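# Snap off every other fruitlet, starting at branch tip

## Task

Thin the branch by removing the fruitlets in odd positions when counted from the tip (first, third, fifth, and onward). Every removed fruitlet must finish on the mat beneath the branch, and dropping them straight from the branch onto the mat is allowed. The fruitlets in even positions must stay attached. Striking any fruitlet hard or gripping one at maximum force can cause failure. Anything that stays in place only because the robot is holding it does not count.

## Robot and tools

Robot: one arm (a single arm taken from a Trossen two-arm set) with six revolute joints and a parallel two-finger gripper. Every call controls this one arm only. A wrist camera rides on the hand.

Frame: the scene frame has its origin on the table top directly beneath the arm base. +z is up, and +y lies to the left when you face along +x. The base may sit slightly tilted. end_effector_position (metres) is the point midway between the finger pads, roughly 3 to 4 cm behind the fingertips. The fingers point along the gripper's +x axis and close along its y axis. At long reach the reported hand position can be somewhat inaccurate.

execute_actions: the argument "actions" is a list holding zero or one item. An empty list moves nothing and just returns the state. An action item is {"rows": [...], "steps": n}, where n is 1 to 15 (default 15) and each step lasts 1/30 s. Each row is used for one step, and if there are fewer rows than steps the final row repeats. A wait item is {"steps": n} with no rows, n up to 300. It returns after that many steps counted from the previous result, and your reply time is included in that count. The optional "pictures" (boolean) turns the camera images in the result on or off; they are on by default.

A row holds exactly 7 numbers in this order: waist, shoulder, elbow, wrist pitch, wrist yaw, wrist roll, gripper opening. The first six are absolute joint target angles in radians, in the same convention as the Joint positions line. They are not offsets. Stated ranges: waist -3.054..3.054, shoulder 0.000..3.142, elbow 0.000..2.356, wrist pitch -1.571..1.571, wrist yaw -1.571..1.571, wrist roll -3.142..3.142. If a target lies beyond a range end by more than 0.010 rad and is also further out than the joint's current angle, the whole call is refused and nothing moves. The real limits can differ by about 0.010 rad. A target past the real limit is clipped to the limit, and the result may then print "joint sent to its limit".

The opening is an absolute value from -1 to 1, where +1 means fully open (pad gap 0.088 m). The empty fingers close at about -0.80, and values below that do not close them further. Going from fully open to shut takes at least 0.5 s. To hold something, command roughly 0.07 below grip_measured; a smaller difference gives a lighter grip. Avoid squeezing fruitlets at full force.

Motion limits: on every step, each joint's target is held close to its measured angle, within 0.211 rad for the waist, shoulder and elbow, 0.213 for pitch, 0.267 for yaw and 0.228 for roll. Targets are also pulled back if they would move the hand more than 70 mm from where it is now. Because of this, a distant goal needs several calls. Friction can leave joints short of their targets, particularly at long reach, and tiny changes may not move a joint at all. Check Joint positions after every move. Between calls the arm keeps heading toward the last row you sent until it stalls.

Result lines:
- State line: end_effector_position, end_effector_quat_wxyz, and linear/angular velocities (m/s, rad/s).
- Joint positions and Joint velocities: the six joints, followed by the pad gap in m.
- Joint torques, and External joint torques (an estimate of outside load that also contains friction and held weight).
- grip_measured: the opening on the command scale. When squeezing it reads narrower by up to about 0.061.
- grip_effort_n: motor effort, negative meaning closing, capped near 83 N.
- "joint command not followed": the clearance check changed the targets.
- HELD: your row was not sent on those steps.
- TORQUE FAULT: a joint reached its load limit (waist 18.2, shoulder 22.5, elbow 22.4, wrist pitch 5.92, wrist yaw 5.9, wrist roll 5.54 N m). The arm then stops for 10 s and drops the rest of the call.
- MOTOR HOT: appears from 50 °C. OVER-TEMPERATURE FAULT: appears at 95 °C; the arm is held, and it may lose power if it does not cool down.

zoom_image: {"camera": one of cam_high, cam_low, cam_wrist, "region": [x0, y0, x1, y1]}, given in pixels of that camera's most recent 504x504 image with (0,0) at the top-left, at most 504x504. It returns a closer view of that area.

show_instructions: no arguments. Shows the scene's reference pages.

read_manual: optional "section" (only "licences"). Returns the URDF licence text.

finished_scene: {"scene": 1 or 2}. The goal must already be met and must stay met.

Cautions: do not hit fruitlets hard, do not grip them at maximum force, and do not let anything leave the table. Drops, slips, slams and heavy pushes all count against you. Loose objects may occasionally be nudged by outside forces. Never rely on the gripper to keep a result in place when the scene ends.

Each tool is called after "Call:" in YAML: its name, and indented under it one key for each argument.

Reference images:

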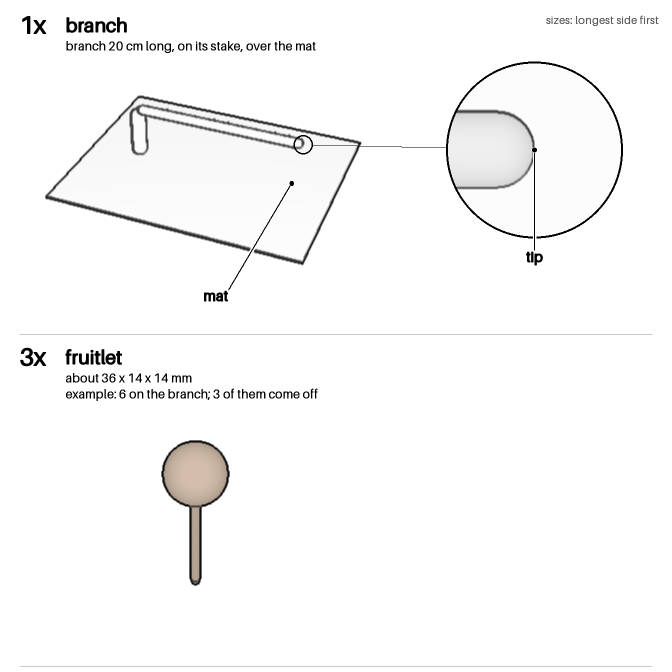

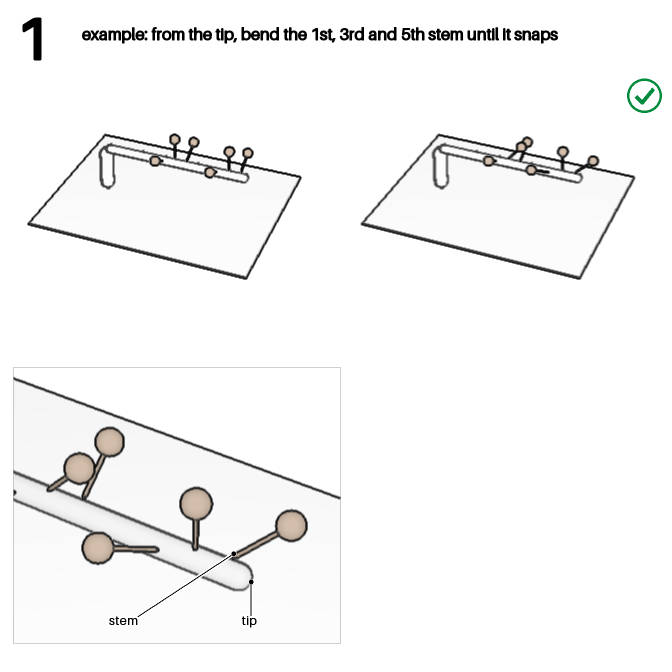

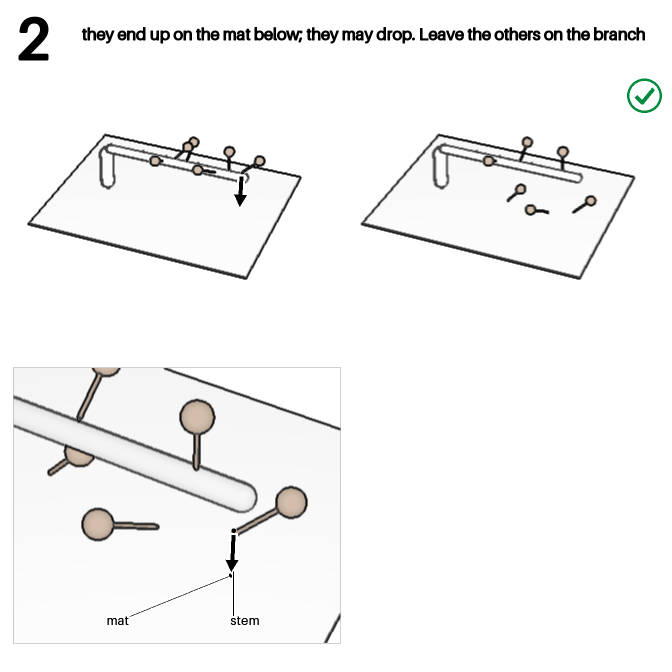

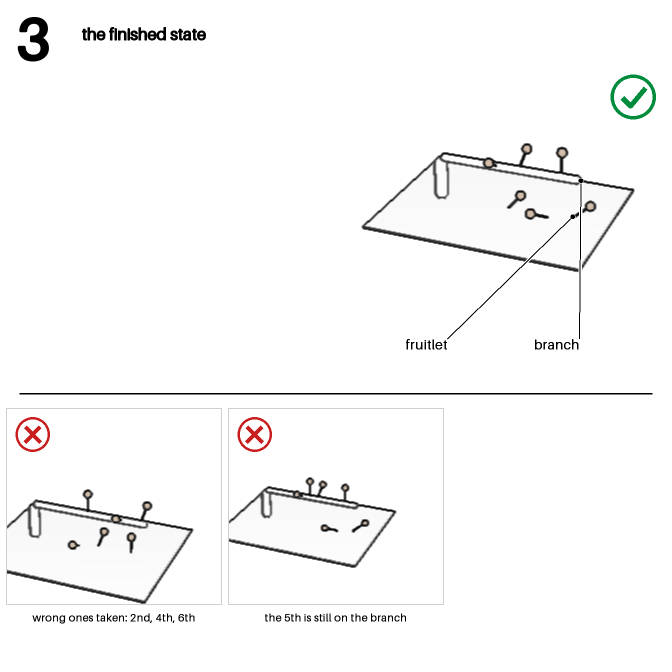

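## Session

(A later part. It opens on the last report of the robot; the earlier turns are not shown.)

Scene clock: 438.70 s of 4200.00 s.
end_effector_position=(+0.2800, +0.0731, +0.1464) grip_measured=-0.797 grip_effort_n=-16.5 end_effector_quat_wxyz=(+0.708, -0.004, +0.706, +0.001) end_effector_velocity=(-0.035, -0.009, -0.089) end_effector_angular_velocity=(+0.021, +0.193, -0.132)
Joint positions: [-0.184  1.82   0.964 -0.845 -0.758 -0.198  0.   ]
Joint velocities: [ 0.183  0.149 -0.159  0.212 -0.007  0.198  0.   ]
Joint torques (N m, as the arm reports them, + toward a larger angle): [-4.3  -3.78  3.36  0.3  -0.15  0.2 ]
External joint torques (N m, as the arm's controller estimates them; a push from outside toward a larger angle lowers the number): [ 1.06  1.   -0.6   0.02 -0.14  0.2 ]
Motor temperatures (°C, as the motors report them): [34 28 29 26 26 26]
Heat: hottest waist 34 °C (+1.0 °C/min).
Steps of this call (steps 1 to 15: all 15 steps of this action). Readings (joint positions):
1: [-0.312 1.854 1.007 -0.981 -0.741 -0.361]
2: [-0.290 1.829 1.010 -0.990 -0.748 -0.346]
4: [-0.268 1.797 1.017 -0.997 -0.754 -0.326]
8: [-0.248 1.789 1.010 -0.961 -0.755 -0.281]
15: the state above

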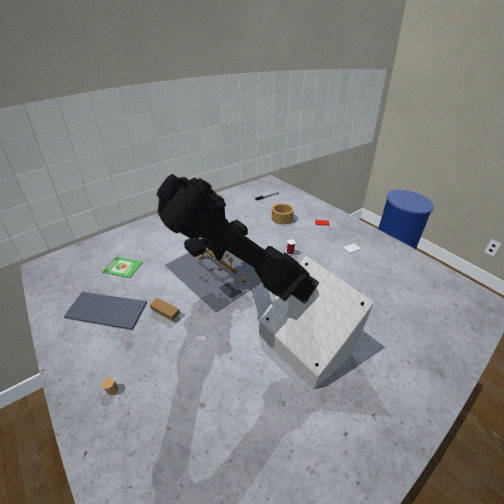

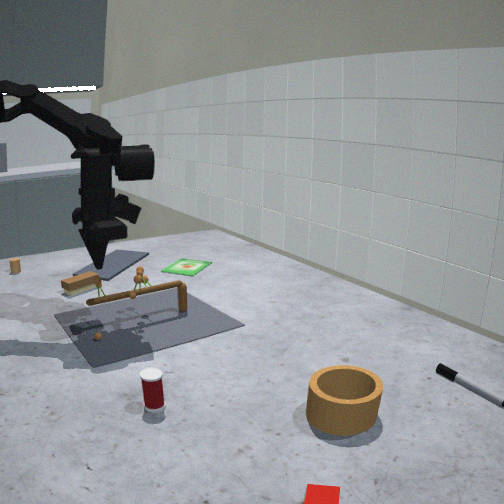

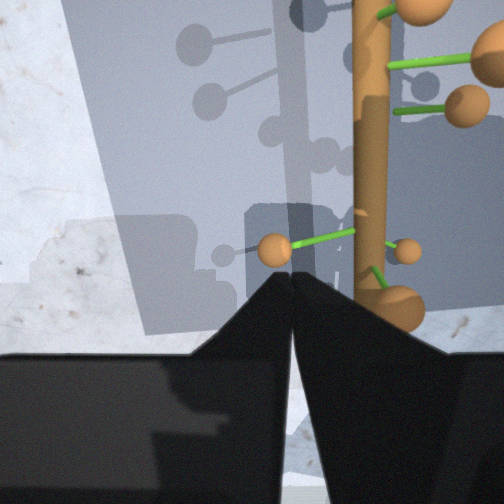

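Call:
execute_actions:
  actions: []

Scene clock: 440.40 s of 4200.00 s.
end_effector_position=(+0.2800, +0.0724, +0.1410) grip_measured=-0.797 grip_effort_n=-16.0 end_effector_quat_wxyz=(+0.708, -0.002, +0.707, -0.000) end_effector_velocity=(-0.003, +0.001, -0.000) end_effector_angular_velocity=(+0.009, +0.006, -0.003)
Joint positions: [-0.172  1.828  0.954 -0.818 -0.759 -0.179  0.   ]
Joint velocities: [-0.002 -0.002 -0.007 -0.007 -0.007 -0.007  0.   ]
Joint torques (N m, as the arm reports them, + toward a larger angle): [-3.96 -3.34  3.01  0.26 -0.15  0.21]
External joint torques (N m, as the arm's controller estimates them; a push from outside toward a larger angle lowers the number): [ 1.06  1.06 -0.68  0.01 -0.13  0.21]
Motor temperatures (°C, as the motors report them): [34 28 29 26 26 26]
Heat: hottest waist 34 °C (+0.0 °C/min).
Steps of this call (steps 1 to 30: the robot went on to your last target; steps 31 to 51: nothing new was sent). Readings (joint positions):
1: [-0.179 1.824 0.960 -0.838 -0.758 -0.193]
2: [-0.176 1.826 0.957 -0.834 -0.758 -0.189]
4: [-0.173 1.828 0.955 -0.826 -0.758 -0.185]
8: [-0.173 1.828 0.955 -0.820 -0.759 -0.181]
51: the state above
The arm was judged still, so your last target was given up. Only a new action makes it travel on or press farther. Fingers that are still opening or closing keep moving.

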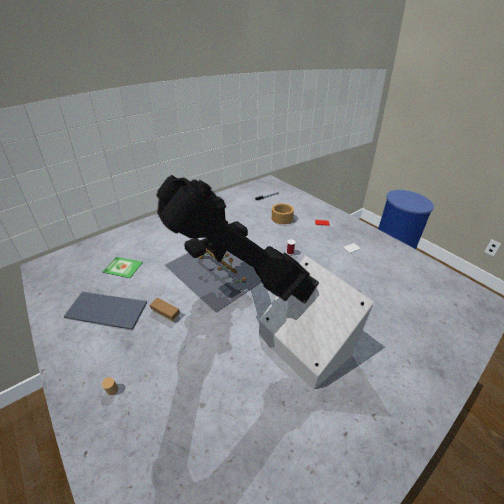

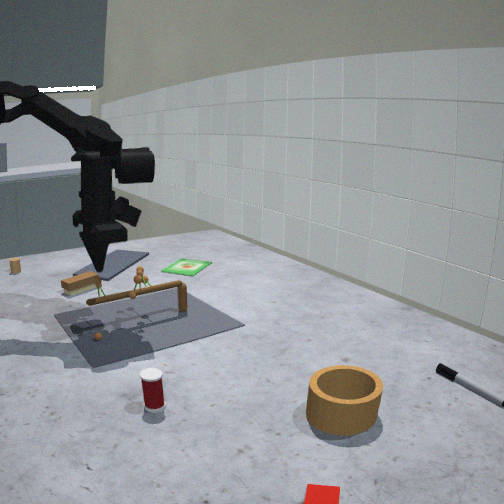

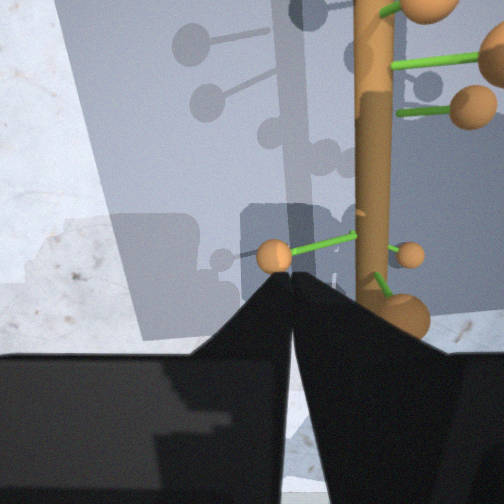

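Call:
execute_actions:
  actions:
    - {"rows":[[-0.168,1.838,0.95,-0.81,-0.76,-0.172,-0.8],[-0.164,1.841,0.949,-0.803,-0.76,-0.167,-0.8],[-0.16,1.843,0.947,-0.795,-0.761,-0.161,-0.8],[-0.156,1.845,0.944,-0.787,-0.761,-0.156,-0.8],[-0.152,1.847,0.941,-0.779,-0.761,-0.15,-0.8],[-0.148,1.849,0.938,-0.771,-0.762,-0.145,-0.8],[-0.144,1.851,0.935,-0.763,-0.762,-0.139,-0.8],[-0.14,1.853,0.932,-0.755,-0.763,-0.134,-0.8],[-0.136,1.855,0.929,-0.747,-0.763,-0.128,-0.8],[-0.132,1.857,0.926,-0.739,-0.763,-0.123,-0.8],[-0.128,1.858,0.923,-0.731,-0.764,-0.117,-0.8],[-0.124,1.86,0.92,-0.723,-0.764,-0.112,-0.8],[-0.12,1.861,0.917,-0.715,-0.764,-0.106,-0.8],[-0.116,1.862,0.914,-0.707,-0.765,-0.101,-0.8],[-0.112,1.864,0.911,-0.699,-0.765,-0.095,-0.8]],"steps":15}

Scene clock: 456.40 s of 4200.00 s.
end_effector_position=(+0.2826, +0.0730, +0.1237) grip_measured=-0.797 grip_effort_n=-16.5 end_effector_quat_wxyz=(+0.708, -0.004, +0.706, -0.001) end_effector_velocity=(-0.000, +0.005, -0.044) end_effector_angular_velocity=(+0.013, -0.002, +0.005)
Joint positions: [-0.126  1.85   0.927 -0.723 -0.761 -0.116  0.   ]
Joint velocities: [ 0.115  0.042 -0.09   0.242 -0.022  0.154  0.   ]
Joint torques (N m, as the arm reports them, + toward a larger angle): [-4.01 -3.44  2.85  0.26 -0.14  0.21]
External joint torques (N m, as the arm's controller estimates them; a push from outside toward a larger angle lowers the number): [ 1.04  1.11 -0.64  0.02 -0.12  0.21]
Motor temperatures (°C, as the motors report them): [34 28 29 26 26 26]
Heat: hottest waist 34 °C (+0.0 °C/min).
Steps of this call (steps 1 to 90: nothing new was sent; then 12.50 s passed at rest; steps 91 to 105: all 15 steps of this action). Readings (joint positions):
91: [-0.172 1.828 0.954 -0.817 -0.759 -0.179]
92: [-0.171 1.829 0.954 -0.814 -0.759 -0.178]
94: [-0.167 1.831 0.954 -0.804 -0.759 -0.172]
98: [-0.153 1.837 0.947 -0.777 -0.759 -0.154]
105: the state above

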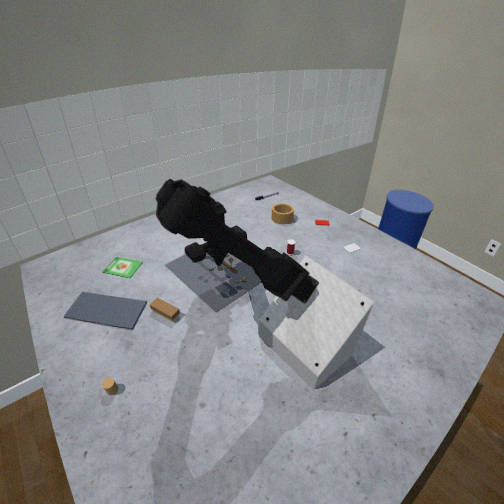

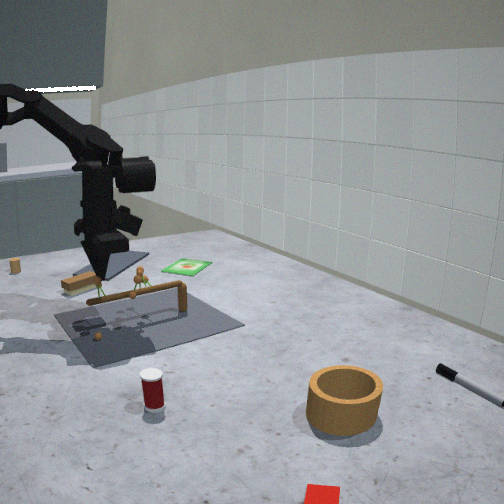

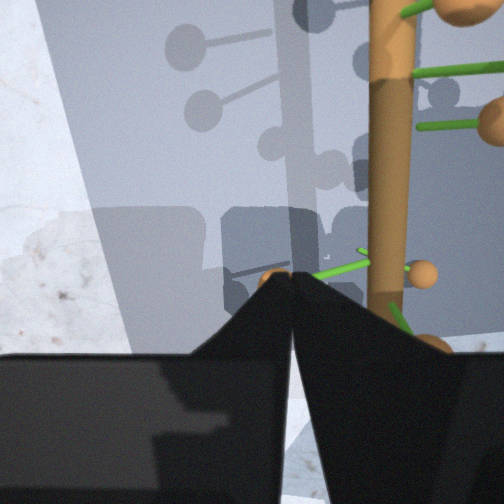

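Call:
execute_actions:
  actions:
    - {"rows":[[-0.108,1.866,0.908,-0.691,-0.765,-0.09,-0.8],[-0.104,1.868,0.905,-0.683,-0.766,-0.084,-0.8],[-0.1,1.869,0.902,-0.675,-0.766,-0.079,-0.8],[-0.096,1.87,0.899,-0.667,-0.766,-0.073,-0.8],[-0.092,1.872,0.896,-0.659,-0.767,-0.068,-0.8],[-0.088,1.873,0.893,-0.651,-0.767,-0.062,-0.8],[-0.084,1.874,0.89,-0.643,-0.767,-0.057,-0.8],[-0.08,1.875,0.887,-0.635,-0.768,-0.051,-0.8],[-0.076,1.876,0.884,-0.627,-0.768,-0.046,-0.8],[-0.072,1.877,0.881,-0.619,-0.768,-0.04,-0.8],[-0.068,1.878,0.878,-0.611,-0.769,-0.035,-0.8],[-0.064,1.879,0.876,-0.603,-0.769,-0.029,-0.8],[-0.06,1.88,0.874,-0.595,-0.769,-0.023,-0.8],[-0.056,1.881,0.872,-0.587,-0.77,-0.017,-0.8],[-0.052,1.882,0.87,-0.58,-0.77,-0.011,-0.8]],"steps":15}

Call:
execute_actions:
  actions:
    - {"steps":10}

Scene clock: 464.90 s of 4200.00 s.
end_effector_position=(+0.2821, +0.0761, +0.1021) grip_measured=-0.797 grip_effort_n=-16.5 end_effector_quat_wxyz=(+0.708, -0.003, +0.706, -0.000) end_effector_velocity=(+0.001, +0.014, -0.036) end_effector_angular_velocity=(+0.034, -0.011, +0.008)
Joint positions: [-0.066  1.869  0.883 -0.603 -0.765 -0.033  0.   ]
Joint velocities: [ 0.11   0.027 -0.066  0.212 -0.037  0.154  0.   ]
Joint torques (N m, as the arm reports them, + toward a larger angle): [-3.93 -3.6   2.55  0.24 -0.15  0.23]
External joint torques (N m, as the arm's controller estimates them; a push from outside toward a larger angle lowers the number): [ 1.11  1.12 -0.66 -0.01 -0.13  0.23]
Motor temperatures (°C, as the motors report them): [34 28 29 26 26 26]
Heat: hottest waist 34 °C (+0.0 °C/min).
Steps of this call (steps 1 to 30: the robot went on to your last target; steps 31 to 90: nothing new was sent; then 5.00 s passed at rest; steps 91 to 105: all 15 steps of this action). Readings (joint positions):
91: [-0.115 1.854 0.918 -0.700 -0.761 -0.100]
92: [-0.113 1.855 0.917 -0.695 -0.761 -0.098]
94: [-0.108 1.857 0.913 -0.684 -0.762 -0.090]
98: [-0.093 1.862 0.903 -0.658 -0.763 -0.072]
105: the state above

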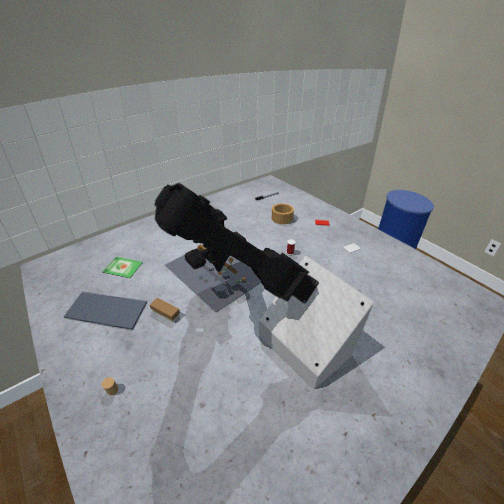

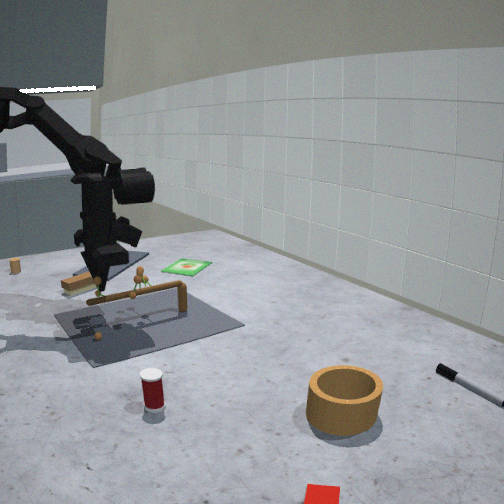

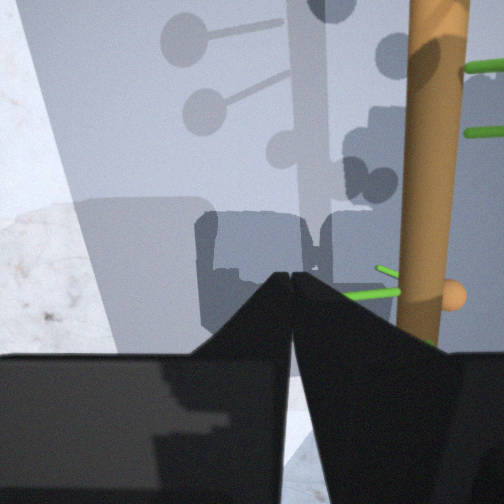

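Scene clock: 465.23 s of 4200.00 s.
end_effector_position=(+0.2822, +0.0772, +0.0988) grip_measured=-0.797 grip_effort_n=-16.5 end_effector_quat_wxyz=(+0.708, -0.003, +0.706, +0.000) end_effector_velocity=(-0.002, +0.003, -0.003) end_effector_angular_velocity=(+0.022, +0.007, -0.004)
Joint positions: [-0.055  1.871  0.877 -0.583 -0.766 -0.018  0.   ]
Joint velocities: [ 0.007  0.002 -0.007  0.007 -0.022  0.007  0.   ]
Joint torques (N m, as the arm reports them, + toward a larger angle): [-4.07 -3.59  2.51  0.26 -0.14  0.21]
External joint torques (N m, as the arm's controller estimates them; a push from outside toward a larger angle lowers the number): [ 0.94  1.09 -0.64  0.01 -0.12  0.21]
Motor temperatures (°C, as the motors report them): [34 28 29 26 26 26]
Heat: hottest waist 34 °C (+0.0 °C/min).
Steps of this call (steps 1 to 10: the robot went on to your last target). Readings (joint positions):
1: [-0.062 1.870 0.882 -0.597 -0.765 -0.029]
2: [-0.060 1.871 0.880 -0.593 -0.766 -0.026]
4: [-0.057 1.871 0.879 -0.588 -0.766 -0.022]
8: [-0.055 1.871 0.878 -0.584 -0.766 -0.019]
10: the state above

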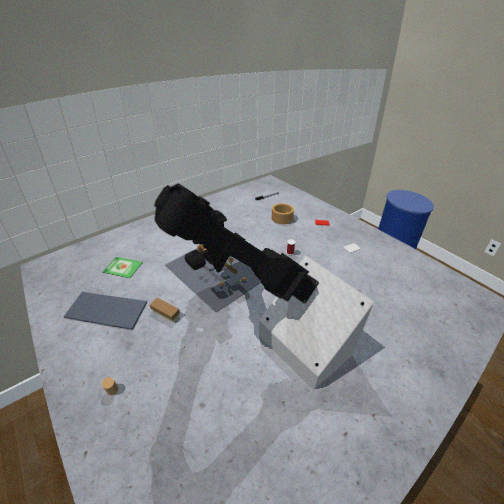

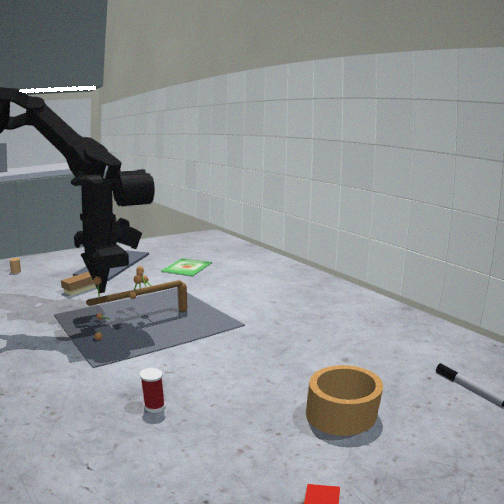

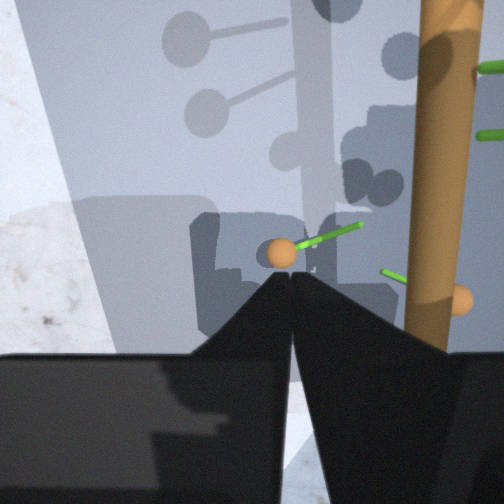

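Call:
execute_actions:
  actions:
    - {"rows":[[-0.075,1.865,0.89,-0.62,-0.766,-0.045,-0.8],[-0.1,1.855,0.905,-0.67,-0.765,-0.075,-0.8],[-0.125,1.847,0.92,-0.72,-0.764,-0.11,-0.8],[-0.15,1.84,0.94,-0.77,-0.762,-0.145,-0.8],[-0.175,1.83,0.96,-0.82,-0.761,-0.18,-0.8],[-0.196,1.825,0.98,-0.872,-0.76,-0.21,-0.8],[-0.195,1.85,1.025,-0.89,-0.76,-0.21,-0.8],[-0.194,1.88,1.07,-0.905,-0.76,-0.208,-0.8],[-0.193,1.91,1.115,-0.92,-0.76,-0.206,-0.8],[-0.192,1.94,1.16,-0.935,-0.76,-0.204,-0.8],[-0.191,1.97,1.205,-0.95,-0.76,-0.202,-0.8],[-0.19,2.0,1.25,-0.965,-0.76,-0.2,-0.8],[-0.188,2.03,1.295,-0.98,-0.76,-0.198,-0.8],[-0.187,2.06,1.34,-0.99,-0.76,-0.197,-0.8],[-0.186,2.088,1.386,-1.003,-0.76,-0.196,-0.8]],"steps":15}
  pictures: false

Call:
execute_actions:
  actions:
    - {"steps":15}

Scene clock: 489.00 s of 4200.00 s.
end_effector_position=(+0.3406, +0.0737, +0.1601) grip_measured=-0.797 grip_effort_n=-16.5 end_effector_quat_wxyz=(+0.710, +0.000, +0.704, -0.000) end_effector_velocity=(+0.254, -0.024, +0.028) end_effector_angular_velocity=(+0.005, -0.012, +0.014)
Joint positions: [-0.187  1.998  1.261 -0.959 -0.762 -0.189  0.   ]
Joint velocities: [-0.002  0.842  1.272 -0.418 -0.007 -0.007  0.   ]
Joint torques (N m, as the arm reports them, + toward a larger angle): [-5.03 -4.02  4.83 -0.03  0.05 -0.25]
External joint torques (N m, as the arm's controller estimates them; a push from outside toward a larger angle lowers the number): [ 1.04  1.33  1.02 -0.25  0.05 -0.25]
Motor temperatures (°C, as the motors report them): [34 28 29 26 26 26]
Heat: hottest waist 34 °C (+0.0 °C/min).
Steps of this call (steps 1 to 30: the robot went on to your last target; steps 31 to 90: nothing new was sent; then 20.27 s passed at rest; steps 91 to 105: all 15 steps of this action). Readings (joint positions):
91: [-0.056 1.872 0.878 -0.586 -0.766 -0.018]
92: [-0.062 1.872 0.882 -0.607 -0.766 -0.029]
94: [-0.089 1.869 0.897 -0.673 -0.766 -0.072]
98: [-0.168 1.858 0.971 -0.825 -0.763 -0.162]
105: the state above

Scene clock: 489.50 s of 4200.00 s.
end_effector_position=(+0.3625, +0.0710, +0.1619) grip_measured=-0.797 grip_effort_n=-16.5 end_effector_quat_wxyz=(+0.710, +0.001, +0.705, -0.001) end_effector_velocity=(+0.001, +0.002, +0.000) end_effector_angular_velocity=(+0.023, -0.001, +0.001)
Joint positions: [-0.187  2.076  1.377 -1.001 -0.762 -0.19   0.   ]
Joint velocities: [-0.002  0.007  0.007 -0.007 -0.022 -0.007  0.   ]
Joint torques (N m, as the arm reports them, + toward a larger angle): [-5.38 -4.58  5.06 -0.03  0.05 -0.26]
External joint torques (N m, as the arm's controller estimates them; a push from outside toward a larger angle lowers the number): [ 1.07  1.38  1.07 -0.28  0.08 -0.26]
Motor temperatures (°C, as the motors report them): [34 28 29 26 26 26]
Heat: hottest waist 34 °C (+0.0 °C/min).
Steps of this call (steps 1 to 15: the robot went on to your last target). Readings (joint positions):
1: [-0.187 2.022 1.296 -0.966 -0.762 -0.189]
2: [-0.187 2.040 1.322 -0.973 -0.762 -0.189]
4: [-0.187 2.059 1.350 -0.988 -0.762 -0.190]
8: [-0.187 2.072 1.370 -0.997 -0.762 -0.190]
15: the state above

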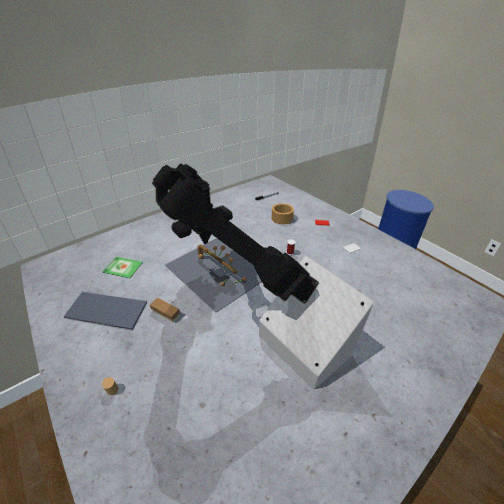

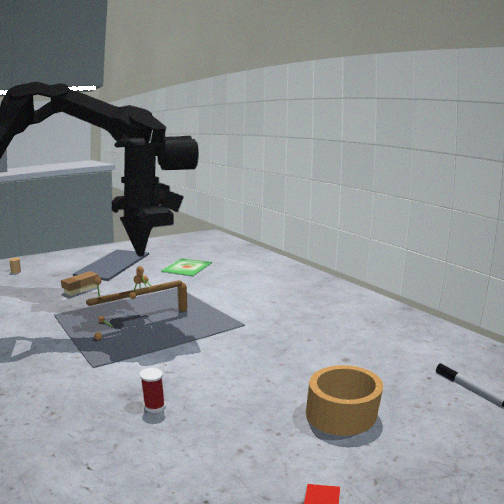

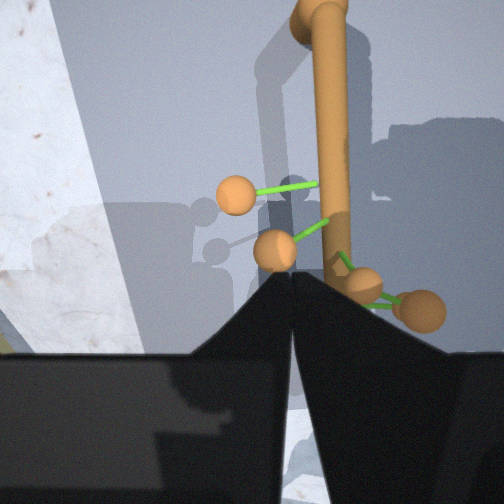

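Call:
execute_actions:
  actions:
    - {"rows":[[-0.185,2.09,1.395,-1.008,-0.762,-0.188,-0.76],[-0.183,2.1,1.412,-1.014,-0.762,-0.187,-0.72],[-0.181,2.11,1.43,-1.02,-0.762,-0.186,-0.7],[-0.179,2.12,1.447,-1.027,-0.762,-0.184,-0.7],[-0.177,2.13,1.465,-1.033,-0.762,-0.183,-0.7],[-0.175,2.14,1.48,-1.039,-0.762,-0.182,-0.7],[-0.173,2.147,1.493,-1.044,-0.762,-0.181,-0.7],[-0.173,2.147,1.493,-1.044,-0.762,-0.181,-0.7],[-0.173,2.147,1.493,-1.044,-0.762,-0.181,-0.7],[-0.165,2.149,1.483,-1.022,-0.763,-0.17,-0.7],[-0.157,2.151,1.472,-1.0,-0.764,-0.158,-0.7],[-0.149,2.153,1.461,-0.98,-0.764,-0.146,-0.7],[-0.141,2.156,1.45,-0.96,-0.765,-0.134,-0.7]],"steps":15}

Scene clock: 548.47 s of 4200.00 s.
end_effector_position=(+0.3856, +0.0753, +0.1531) grip_measured=-0.704 grip_effort_n=14.2 end_effector_quat_wxyz=(+0.713, -0.007, +0.701, +0.004) end_effector_velocity=(-0.008, +0.017, -0.071) end_effector_angular_velocity=(+0.022, +0.095, +0.009)
Joint positions: [-0.153  2.139  1.467 -0.982 -0.762 -0.153  0.004]
Joint velocities: [ 0.154  0.061 -0.081  0.154 -0.022  0.11   0.   ]
Joint torques (N m, as the arm reports them, + toward a larger angle): [-5.77 -5.    3.18  0.24 -0.11  0.19]
External joint torques (N m, as the arm's controller estimates them; a push from outside toward a larger angle lowers the number): [ 1.4   1.52 -0.72  0.01 -0.09  0.19]
Motor temperatures (°C, as the motors report them): [37 29 31 26 26 26]
Heat: hottest waist 37 °C (+3.0 °C/min).
Steps of this call (steps 1 to 15: the robot went on to your last target; steps 16 to 90: nothing new was sent; then 55.47 s passed at rest; steps 91 to 105: all 15 steps of this action). Readings (joint positions):
91: [-0.187 2.077 1.379 -1.003 -0.762 -0.190]
92: [-0.187 2.079 1.384 -1.006 -0.762 -0.190]
94: [-0.186 2.090 1.404 -1.014 -0.762 -0.190]
98: [-0.180 2.119 1.459 -1.030 -0.762 -0.190]
105: the state above

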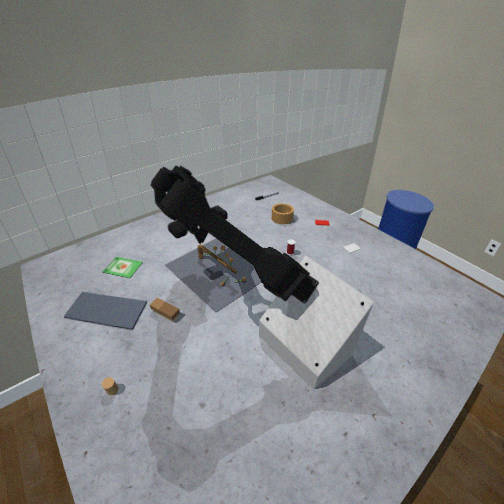

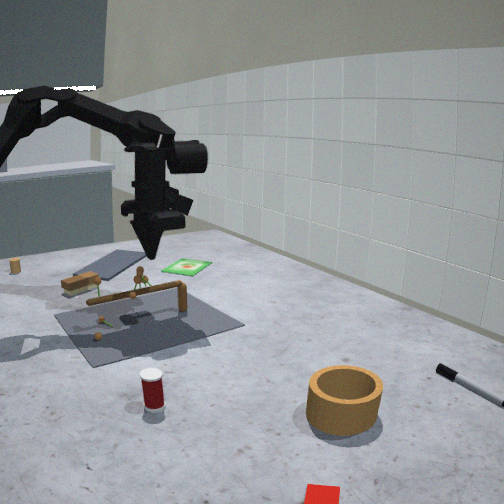

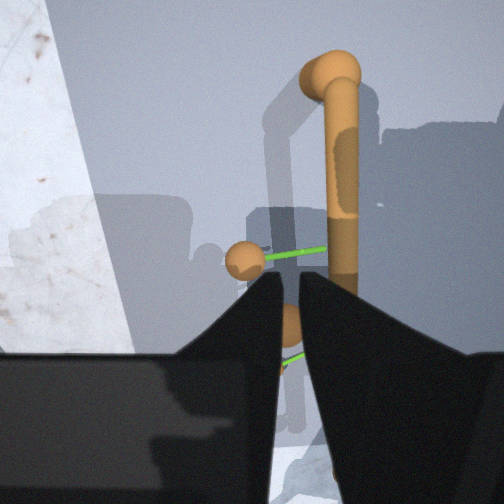

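Call:
execute_actions:
  actions:
    - {"rows":[[-0.138,2.157,1.445,-0.952,-0.765,-0.13,-0.7],[-0.135,2.158,1.439,-0.944,-0.765,-0.125,-0.7],[-0.132,2.159,1.433,-0.936,-0.766,-0.12,-0.7],[-0.129,2.16,1.427,-0.928,-0.766,-0.116,-0.7],[-0.126,2.161,1.421,-0.92,-0.766,-0.111,-0.7],[-0.123,2.162,1.415,-0.912,-0.767,-0.107,-0.7],[-0.12,2.163,1.41,-0.904,-0.767,-0.102,-0.7],[-0.116,2.164,1.405,-0.897,-0.767,-0.098,-0.7],[-0.112,2.165,1.401,-0.89,-0.768,-0.094,-0.7]],"steps":15}

Scene clock: 557.27 s of 4200.00 s.
end_effector_position=(+0.3807, +0.0737, +0.1292) grip_measured=-0.703 grip_effort_n=14.2 end_effector_quat_wxyz=(+0.707, -0.002, +0.707, +0.000) end_effector_velocity=(+0.003, -0.000, -0.002) end_effector_angular_velocity=(+0.020, -0.020, +0.021)
Joint positions: [-0.114  2.154  1.41  -0.895 -0.764 -0.102  0.005]
Joint velocities: [-0.002  0.002 -0.012  0.037 -0.022 -0.007 -0.   ]
Joint torques (N m, as the arm reports them, + toward a larger angle): [-5.63 -5.07  3.14  0.26 -0.13  0.21]
External joint torques (N m, as the arm's controller estimates them; a push from outside toward a larger angle lowers the number): [ 1.38  1.48 -0.67  0.01 -0.13  0.21]
Motor temperatures (°C, as the motors report them): [38 29 30 26 26 26]
Heat: hottest waist 38 °C (+3.0 °C/min).
Steps of this call (steps 1 to 30: the robot went on to your last target; steps 31 to 90: nothing new was sent; then 5.30 s passed at rest; steps 91 to 105: all 15 steps of this action). Readings (joint positions):
91: [-0.142 2.144 1.457 -0.960 -0.762 -0.139]
92: [-0.142 2.144 1.455 -0.956 -0.762 -0.137]
94: [-0.140 2.145 1.448 -0.945 -0.762 -0.131]
98: [-0.128 2.148 1.427 -0.919 -0.763 -0.116]
105: the state above

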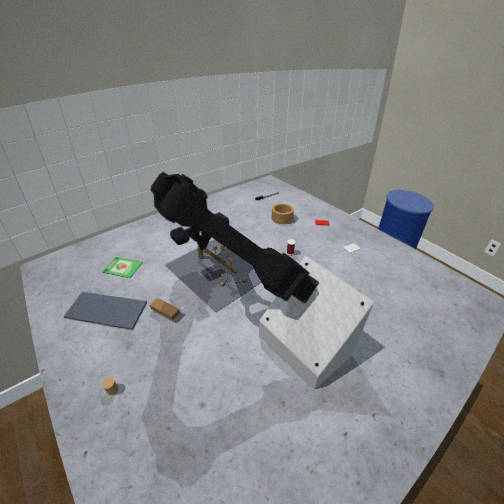

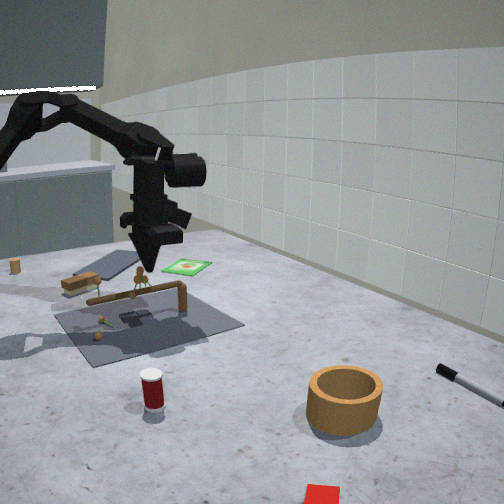

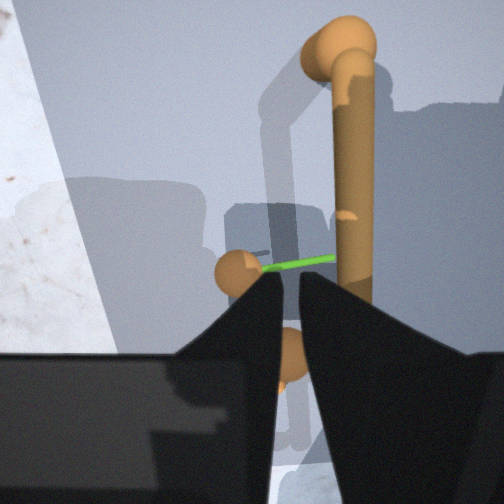

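Call:
zoom_image:
  camera: "cam_low"
  region: [110, 240, 194, 300]

Region (110, 240, 194, 300) of cam_low's 504x504 image, scaled by 6.000, with more detail than that image has; it fills the top 360 rows of this view, and the rest is white.

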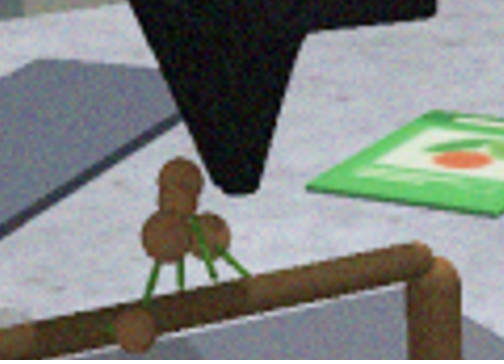

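Call:
execute_actions:
  actions:
    - {"rows":[[-0.114,2.148,1.398,-0.89,-0.765,-0.101,-0.7],[-0.113,2.143,1.388,-0.885,-0.765,-0.1,-0.7],[-0.113,2.139,1.379,-0.88,-0.765,-0.1,-0.7],[-0.113,2.135,1.37,-0.875,-0.765,-0.099,-0.7],[-0.112,2.131,1.361,-0.87,-0.766,-0.098,-0.7],[-0.112,2.127,1.352,-0.865,-0.766,-0.097,-0.7],[-0.111,2.123,1.343,-0.86,-0.766,-0.097,-0.7],[-0.111,2.119,1.334,-0.855,-0.766,-0.096,-0.7],[-0.11,2.115,1.325,-0.85,-0.766,-0.095,-0.7],[-0.11,2.111,1.316,-0.845,-0.766,-0.094,-0.7],[-0.109,2.107,1.307,-0.84,-0.767,-0.094,-0.7],[-0.109,2.103,1.298,-0.835,-0.767,-0.093,-0.7],[-0.108,2.099,1.289,-0.83,-0.767,-0.092,-0.7],[-0.108,2.095,1.28,-0.824,-0.767,-0.091,-0.7],[-0.108,2.091,1.271,-0.818,-0.767,-0.091,-0.7]],"steps":15}

Scene clock: 575.77 s of 4200.00 s.
end_effector_position=(+0.3622, +0.0694, +0.1216) grip_measured=-0.703 grip_effort_n=13.7 end_effector_quat_wxyz=(+0.705, -0.001, +0.709, -0.002) end_effector_velocity=(-0.047, -0.002, -0.011) end_effector_angular_velocity=(+0.007, -0.001, +0.003)
Joint positions: [-0.112  2.113  1.304 -0.835 -0.764 -0.099  0.005]
Joint velocities: [ 0.007 -0.134 -0.266  0.139 -0.007  0.007 -0.   ]
Joint torques (N m, as the arm reports them, + toward a larger angle): [-5.23 -7.19  2.91  0.22 -0.1   0.22]
External joint torques (N m, as the arm's controller estimates them; a push from outside toward a larger angle lowers the number): [ 1.4  -1.02 -0.75 -0.01 -0.08  0.22]
Motor temperatures (°C, as the motors report them): [38 30 30 26 26 26]
Heat: hottest waist 38 °C (+2.0 °C/min).
Steps of this call (steps 1 to 15: the robot went on to your last target; steps 16 to 90: nothing new was sent; then 15.00 s passed at rest; steps 91 to 105: all 15 steps of this action). Readings (joint positions):
91: [-0.114 2.154 1.408 -0.892 -0.764 -0.100]
92: [-0.114 2.154 1.406 -0.890 -0.764 -0.100]
94: [-0.114 2.153 1.397 -0.885 -0.764 -0.100]
98: [-0.114 2.143 1.364 -0.870 -0.764 -0.100]
105: the state above

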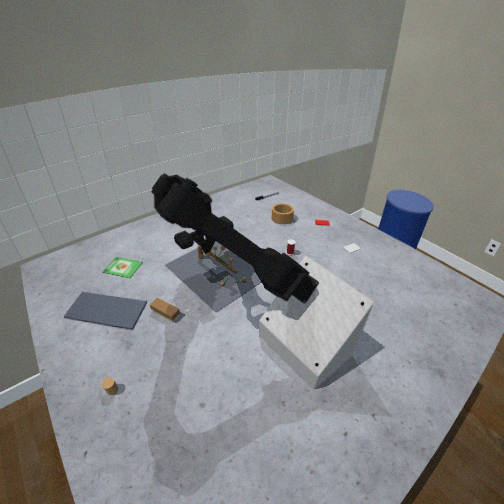

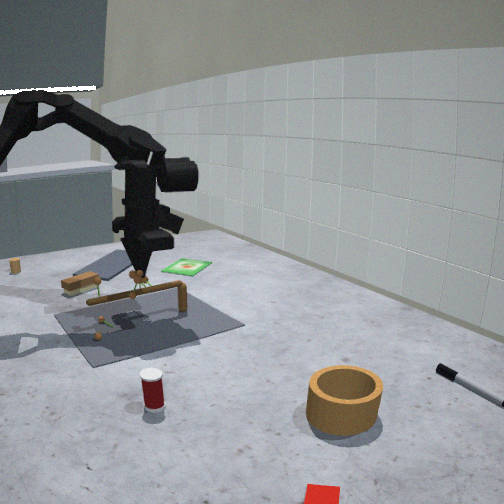

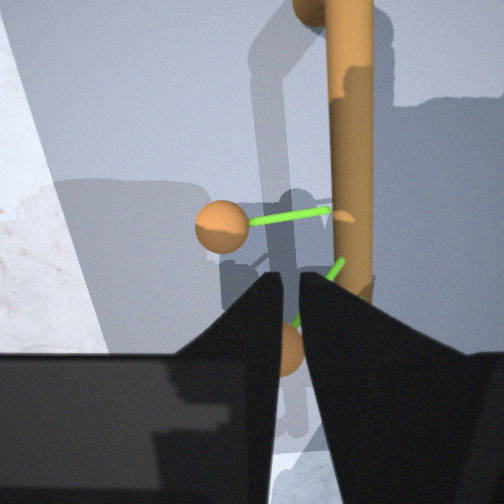

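Call:
execute_actions:
  actions:
    - {"rows":[[-0.107,2.086,1.262,-0.812,-0.767,-0.09,-0.7],[-0.107,2.082,1.254,-0.806,-0.767,-0.089,-0.7],[-0.106,2.078,1.246,-0.8,-0.767,-0.088,-0.7],[-0.106,2.074,1.238,-0.795,-0.767,-0.088,-0.7],[-0.105,2.07,1.23,-0.79,-0.767,-0.087,-0.7],[-0.105,2.066,1.222,-0.785,-0.768,-0.086,-0.7],[-0.105,2.062,1.214,-0.78,-0.768,-0.086,-0.7],[-0.104,2.058,1.206,-0.775,-0.768,-0.085,-0.7],[-0.104,2.054,1.198,-0.77,-0.768,-0.085,-0.7],[-0.104,2.05,1.19,-0.765,-0.768,-0.084,-0.7],[-0.103,2.047,1.182,-0.76,-0.768,-0.084,-0.7],[-0.103,2.044,1.175,-0.756,-0.768,-0.083,-0.7],[-0.103,2.042,1.17,-0.752,-0.768,-0.083,-0.7]],"steps":15}

Scene clock: 587.63 s of 4200.00 s.
end_effector_position=(+0.3422, +0.0679, +0.1152) grip_measured=-0.703 grip_effort_n=14.2 end_effector_quat_wxyz=(+0.707, -0.002, +0.707, -0.001) end_effector_velocity=(-0.019, -0.004, -0.006) end_effector_angular_velocity=(+0.007, -0.011, -0.015)
Joint positions: [-0.106  2.058  1.187 -0.762 -0.764 -0.09   0.005]
Joint velocities: [-0.002 -0.046 -0.115  0.081 -0.007  0.022 -0.   ]
Joint torques (N m, as the arm reports them, + toward a larger angle): [-4.94 -6.87  2.98  0.3  -0.14  0.21]
External joint torques (N m, as the arm's controller estimates them; a push from outside toward a larger angle lowers the number): [ 1.31 -1.06 -0.64  0.02 -0.13  0.21]
Motor temperatures (°C, as the motors report them): [38 31 30 26 26 26]
Heat: hottest waist 38 °C (+2.0 °C/min).
Steps of this call (steps 1 to 30: the robot went on to your last target; steps 31 to 90: nothing new was sent; then 8.37 s passed at rest; steps 91 to 105: all 15 steps of this action). Readings (joint positions):
91: [-0.111 2.102 1.278 -0.818 -0.764 -0.097]
92: [-0.111 2.100 1.274 -0.815 -0.764 -0.096]
94: [-0.110 2.094 1.263 -0.808 -0.764 -0.096]
98: [-0.108 2.079 1.234 -0.790 -0.764 -0.093]
105: the state above

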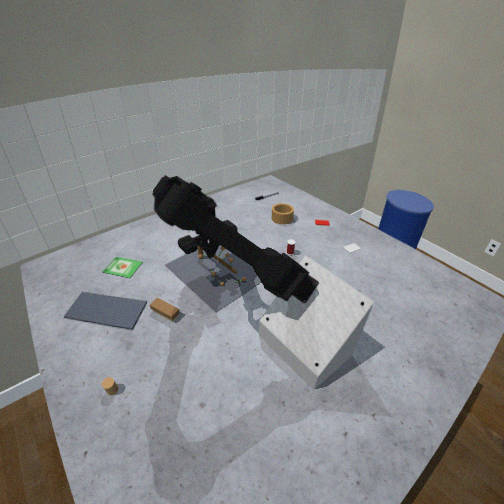

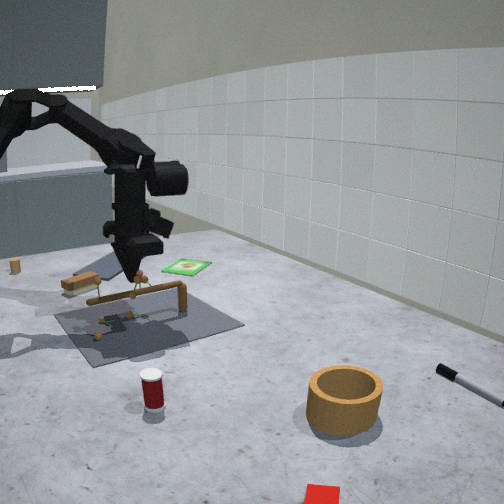

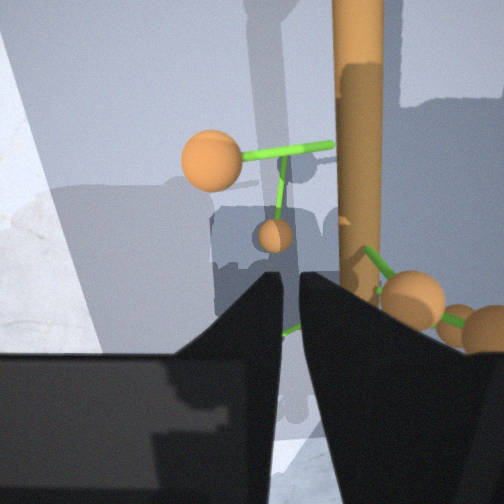

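Call:
execute_actions:
  actions:
    - {"rows":[[-0.12,2.045,1.195,-0.8,-0.766,-0.105,-0.7],[-0.135,2.04,1.21,-0.84,-0.765,-0.125,-0.7],[-0.15,2.035,1.225,-0.875,-0.764,-0.145,-0.7],[-0.165,2.03,1.245,-0.91,-0.762,-0.165,-0.7],[-0.18,2.025,1.265,-0.95,-0.761,-0.185,-0.7],[-0.198,2.015,1.285,-0.985,-0.76,-0.205,-0.7],[-0.198,2.015,1.285,-0.985,-0.76,-0.205,-0.7],[-0.198,2.015,1.285,-0.985,-0.76,-0.205,-0.7],[-0.215,2.025,1.277,-0.983,-0.756,-0.228,-0.7],[-0.232,2.035,1.268,-0.98,-0.752,-0.252,-0.7],[-0.249,2.045,1.259,-0.977,-0.748,-0.275,-0.7],[-0.266,2.055,1.25,-0.974,-0.744,-0.3,-0.7],[-0.283,2.066,1.24,-0.97,-0.74,-0.323,-0.7],[-0.3,2.077,1.228,-0.967,-0.737,-0.346,-0.7],[-0.317,2.088,1.213,-0.962,-0.735,-0.368,-0.7]],"steps":15}
  pictures: false

Call:
execute_actions:
  actions:
    - {"steps":12}

Scene clock: 629.87 s of 4200.00 s.
end_effector_position=(+0.3361, +0.0408, +0.1661) grip_measured=-0.703 grip_effort_n=13.7 end_effector_quat_wxyz=(+0.713, -0.004, +0.702, +0.002) end_effector_velocity=(-0.083, -0.199, +0.020) end_effector_angular_velocity=(+0.026, +0.027, -0.070)
Joint positions: [-0.268  2.048  1.25  -0.965 -0.748 -0.303  0.005]
Joint velocities: [-0.505  0.242 -0.242 -0.022  0.081 -0.637 -0.   ]
Joint torques (N m, as the arm reports them, + toward a larger angle): [-5.28 -3.65  2.79  0.1   0.13 -0.25]
External joint torques (N m, as the arm's controller estimates them; a push from outside toward a larger angle lowers the number): [ 0.84  1.22 -0.58 -0.07  0.11 -0.26]
Motor temperatures (°C, as the motors report them): [38 32 29 26 26 26]
Heat: hottest waist 38 °C (+0.0 °C/min).
Steps of this call (steps 1 to 15: the robot went on to your last target; steps 16 to 90: nothing new was sent; then 38.73 s passed at rest; steps 91 to 105: all 15 steps of this action). Readings (joint positions):
91: [-0.107 2.053 1.179 -0.761 -0.764 -0.089]
92: [-0.110 2.053 1.183 -0.782 -0.764 -0.094]
94: [-0.125 2.052 1.199 -0.835 -0.764 -0.119]
98: [-0.178 2.037 1.251 -0.936 -0.764 -0.174]
105: the state above

Scene clock: 630.27 s of 4200.00 s.
end_effector_position=(+0.3253, +0.0205, +0.1648) grip_measured=-0.703 grip_effort_n=14.2 end_effector_quat_wxyz=(+0.708, +0.003, +0.706, -0.002) end_effector_velocity=(-0.004, -0.000, +0.000) end_effector_angular_velocity=(+0.011, +0.004, +0.005)
Joint positions: [-0.315  2.078  1.221 -0.964 -0.737 -0.36   0.005]
Joint velocities: [-0.007 -0.002 -0.012 -0.007 -0.007 -0.022 -0.   ]
Joint torques (N m, as the arm reports them, + toward a larger angle): [-5.12 -4.39  3.44  0.23  0.03 -0.27]
External joint torques (N m, as the arm's controller estimates them; a push from outside toward a larger angle lowers the number): [ 0.9   1.02 -0.57 -0.02  0.06 -0.27]
Motor temperatures (°C, as the motors report them): [38 32 29 26 26 26]
Heat: hottest waist 38 °C (+0.0 °C/min).
Steps of this call (steps 1 to 12: the robot went on to your last target). Readings (joint positions):
1: [-0.284 2.055 1.243 -0.965 -0.745 -0.319]
2: [-0.297 2.063 1.236 -0.965 -0.741 -0.330]
4: [-0.312 2.074 1.226 -0.965 -0.737 -0.345]
8: [-0.315 2.078 1.221 -0.965 -0.737 -0.357]
12: the state above

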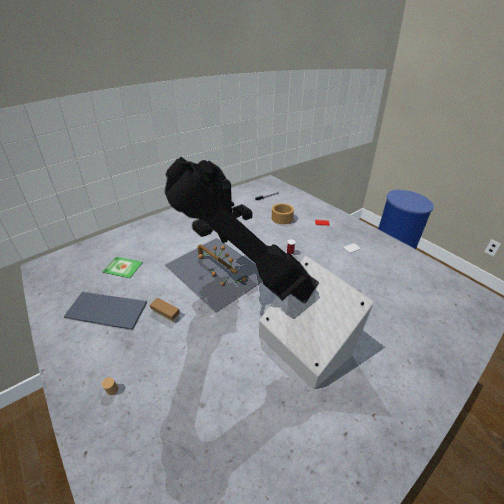

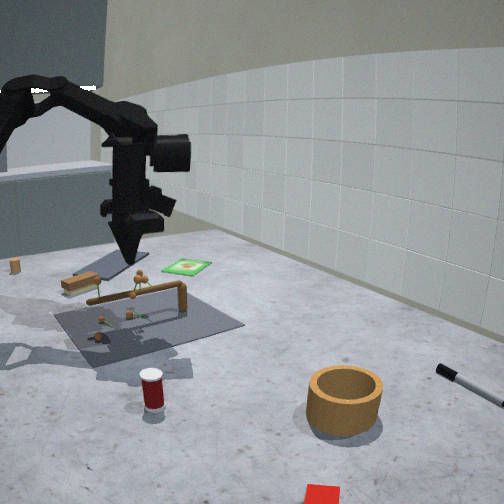

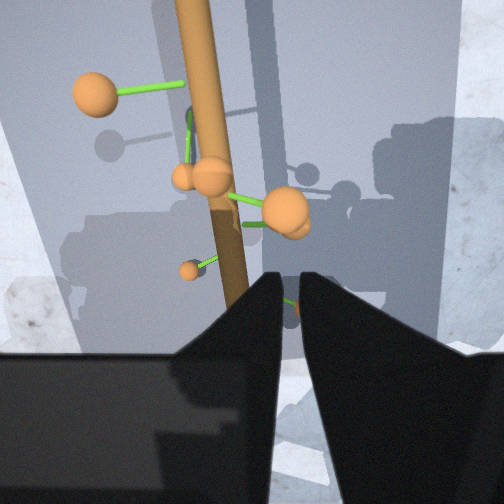

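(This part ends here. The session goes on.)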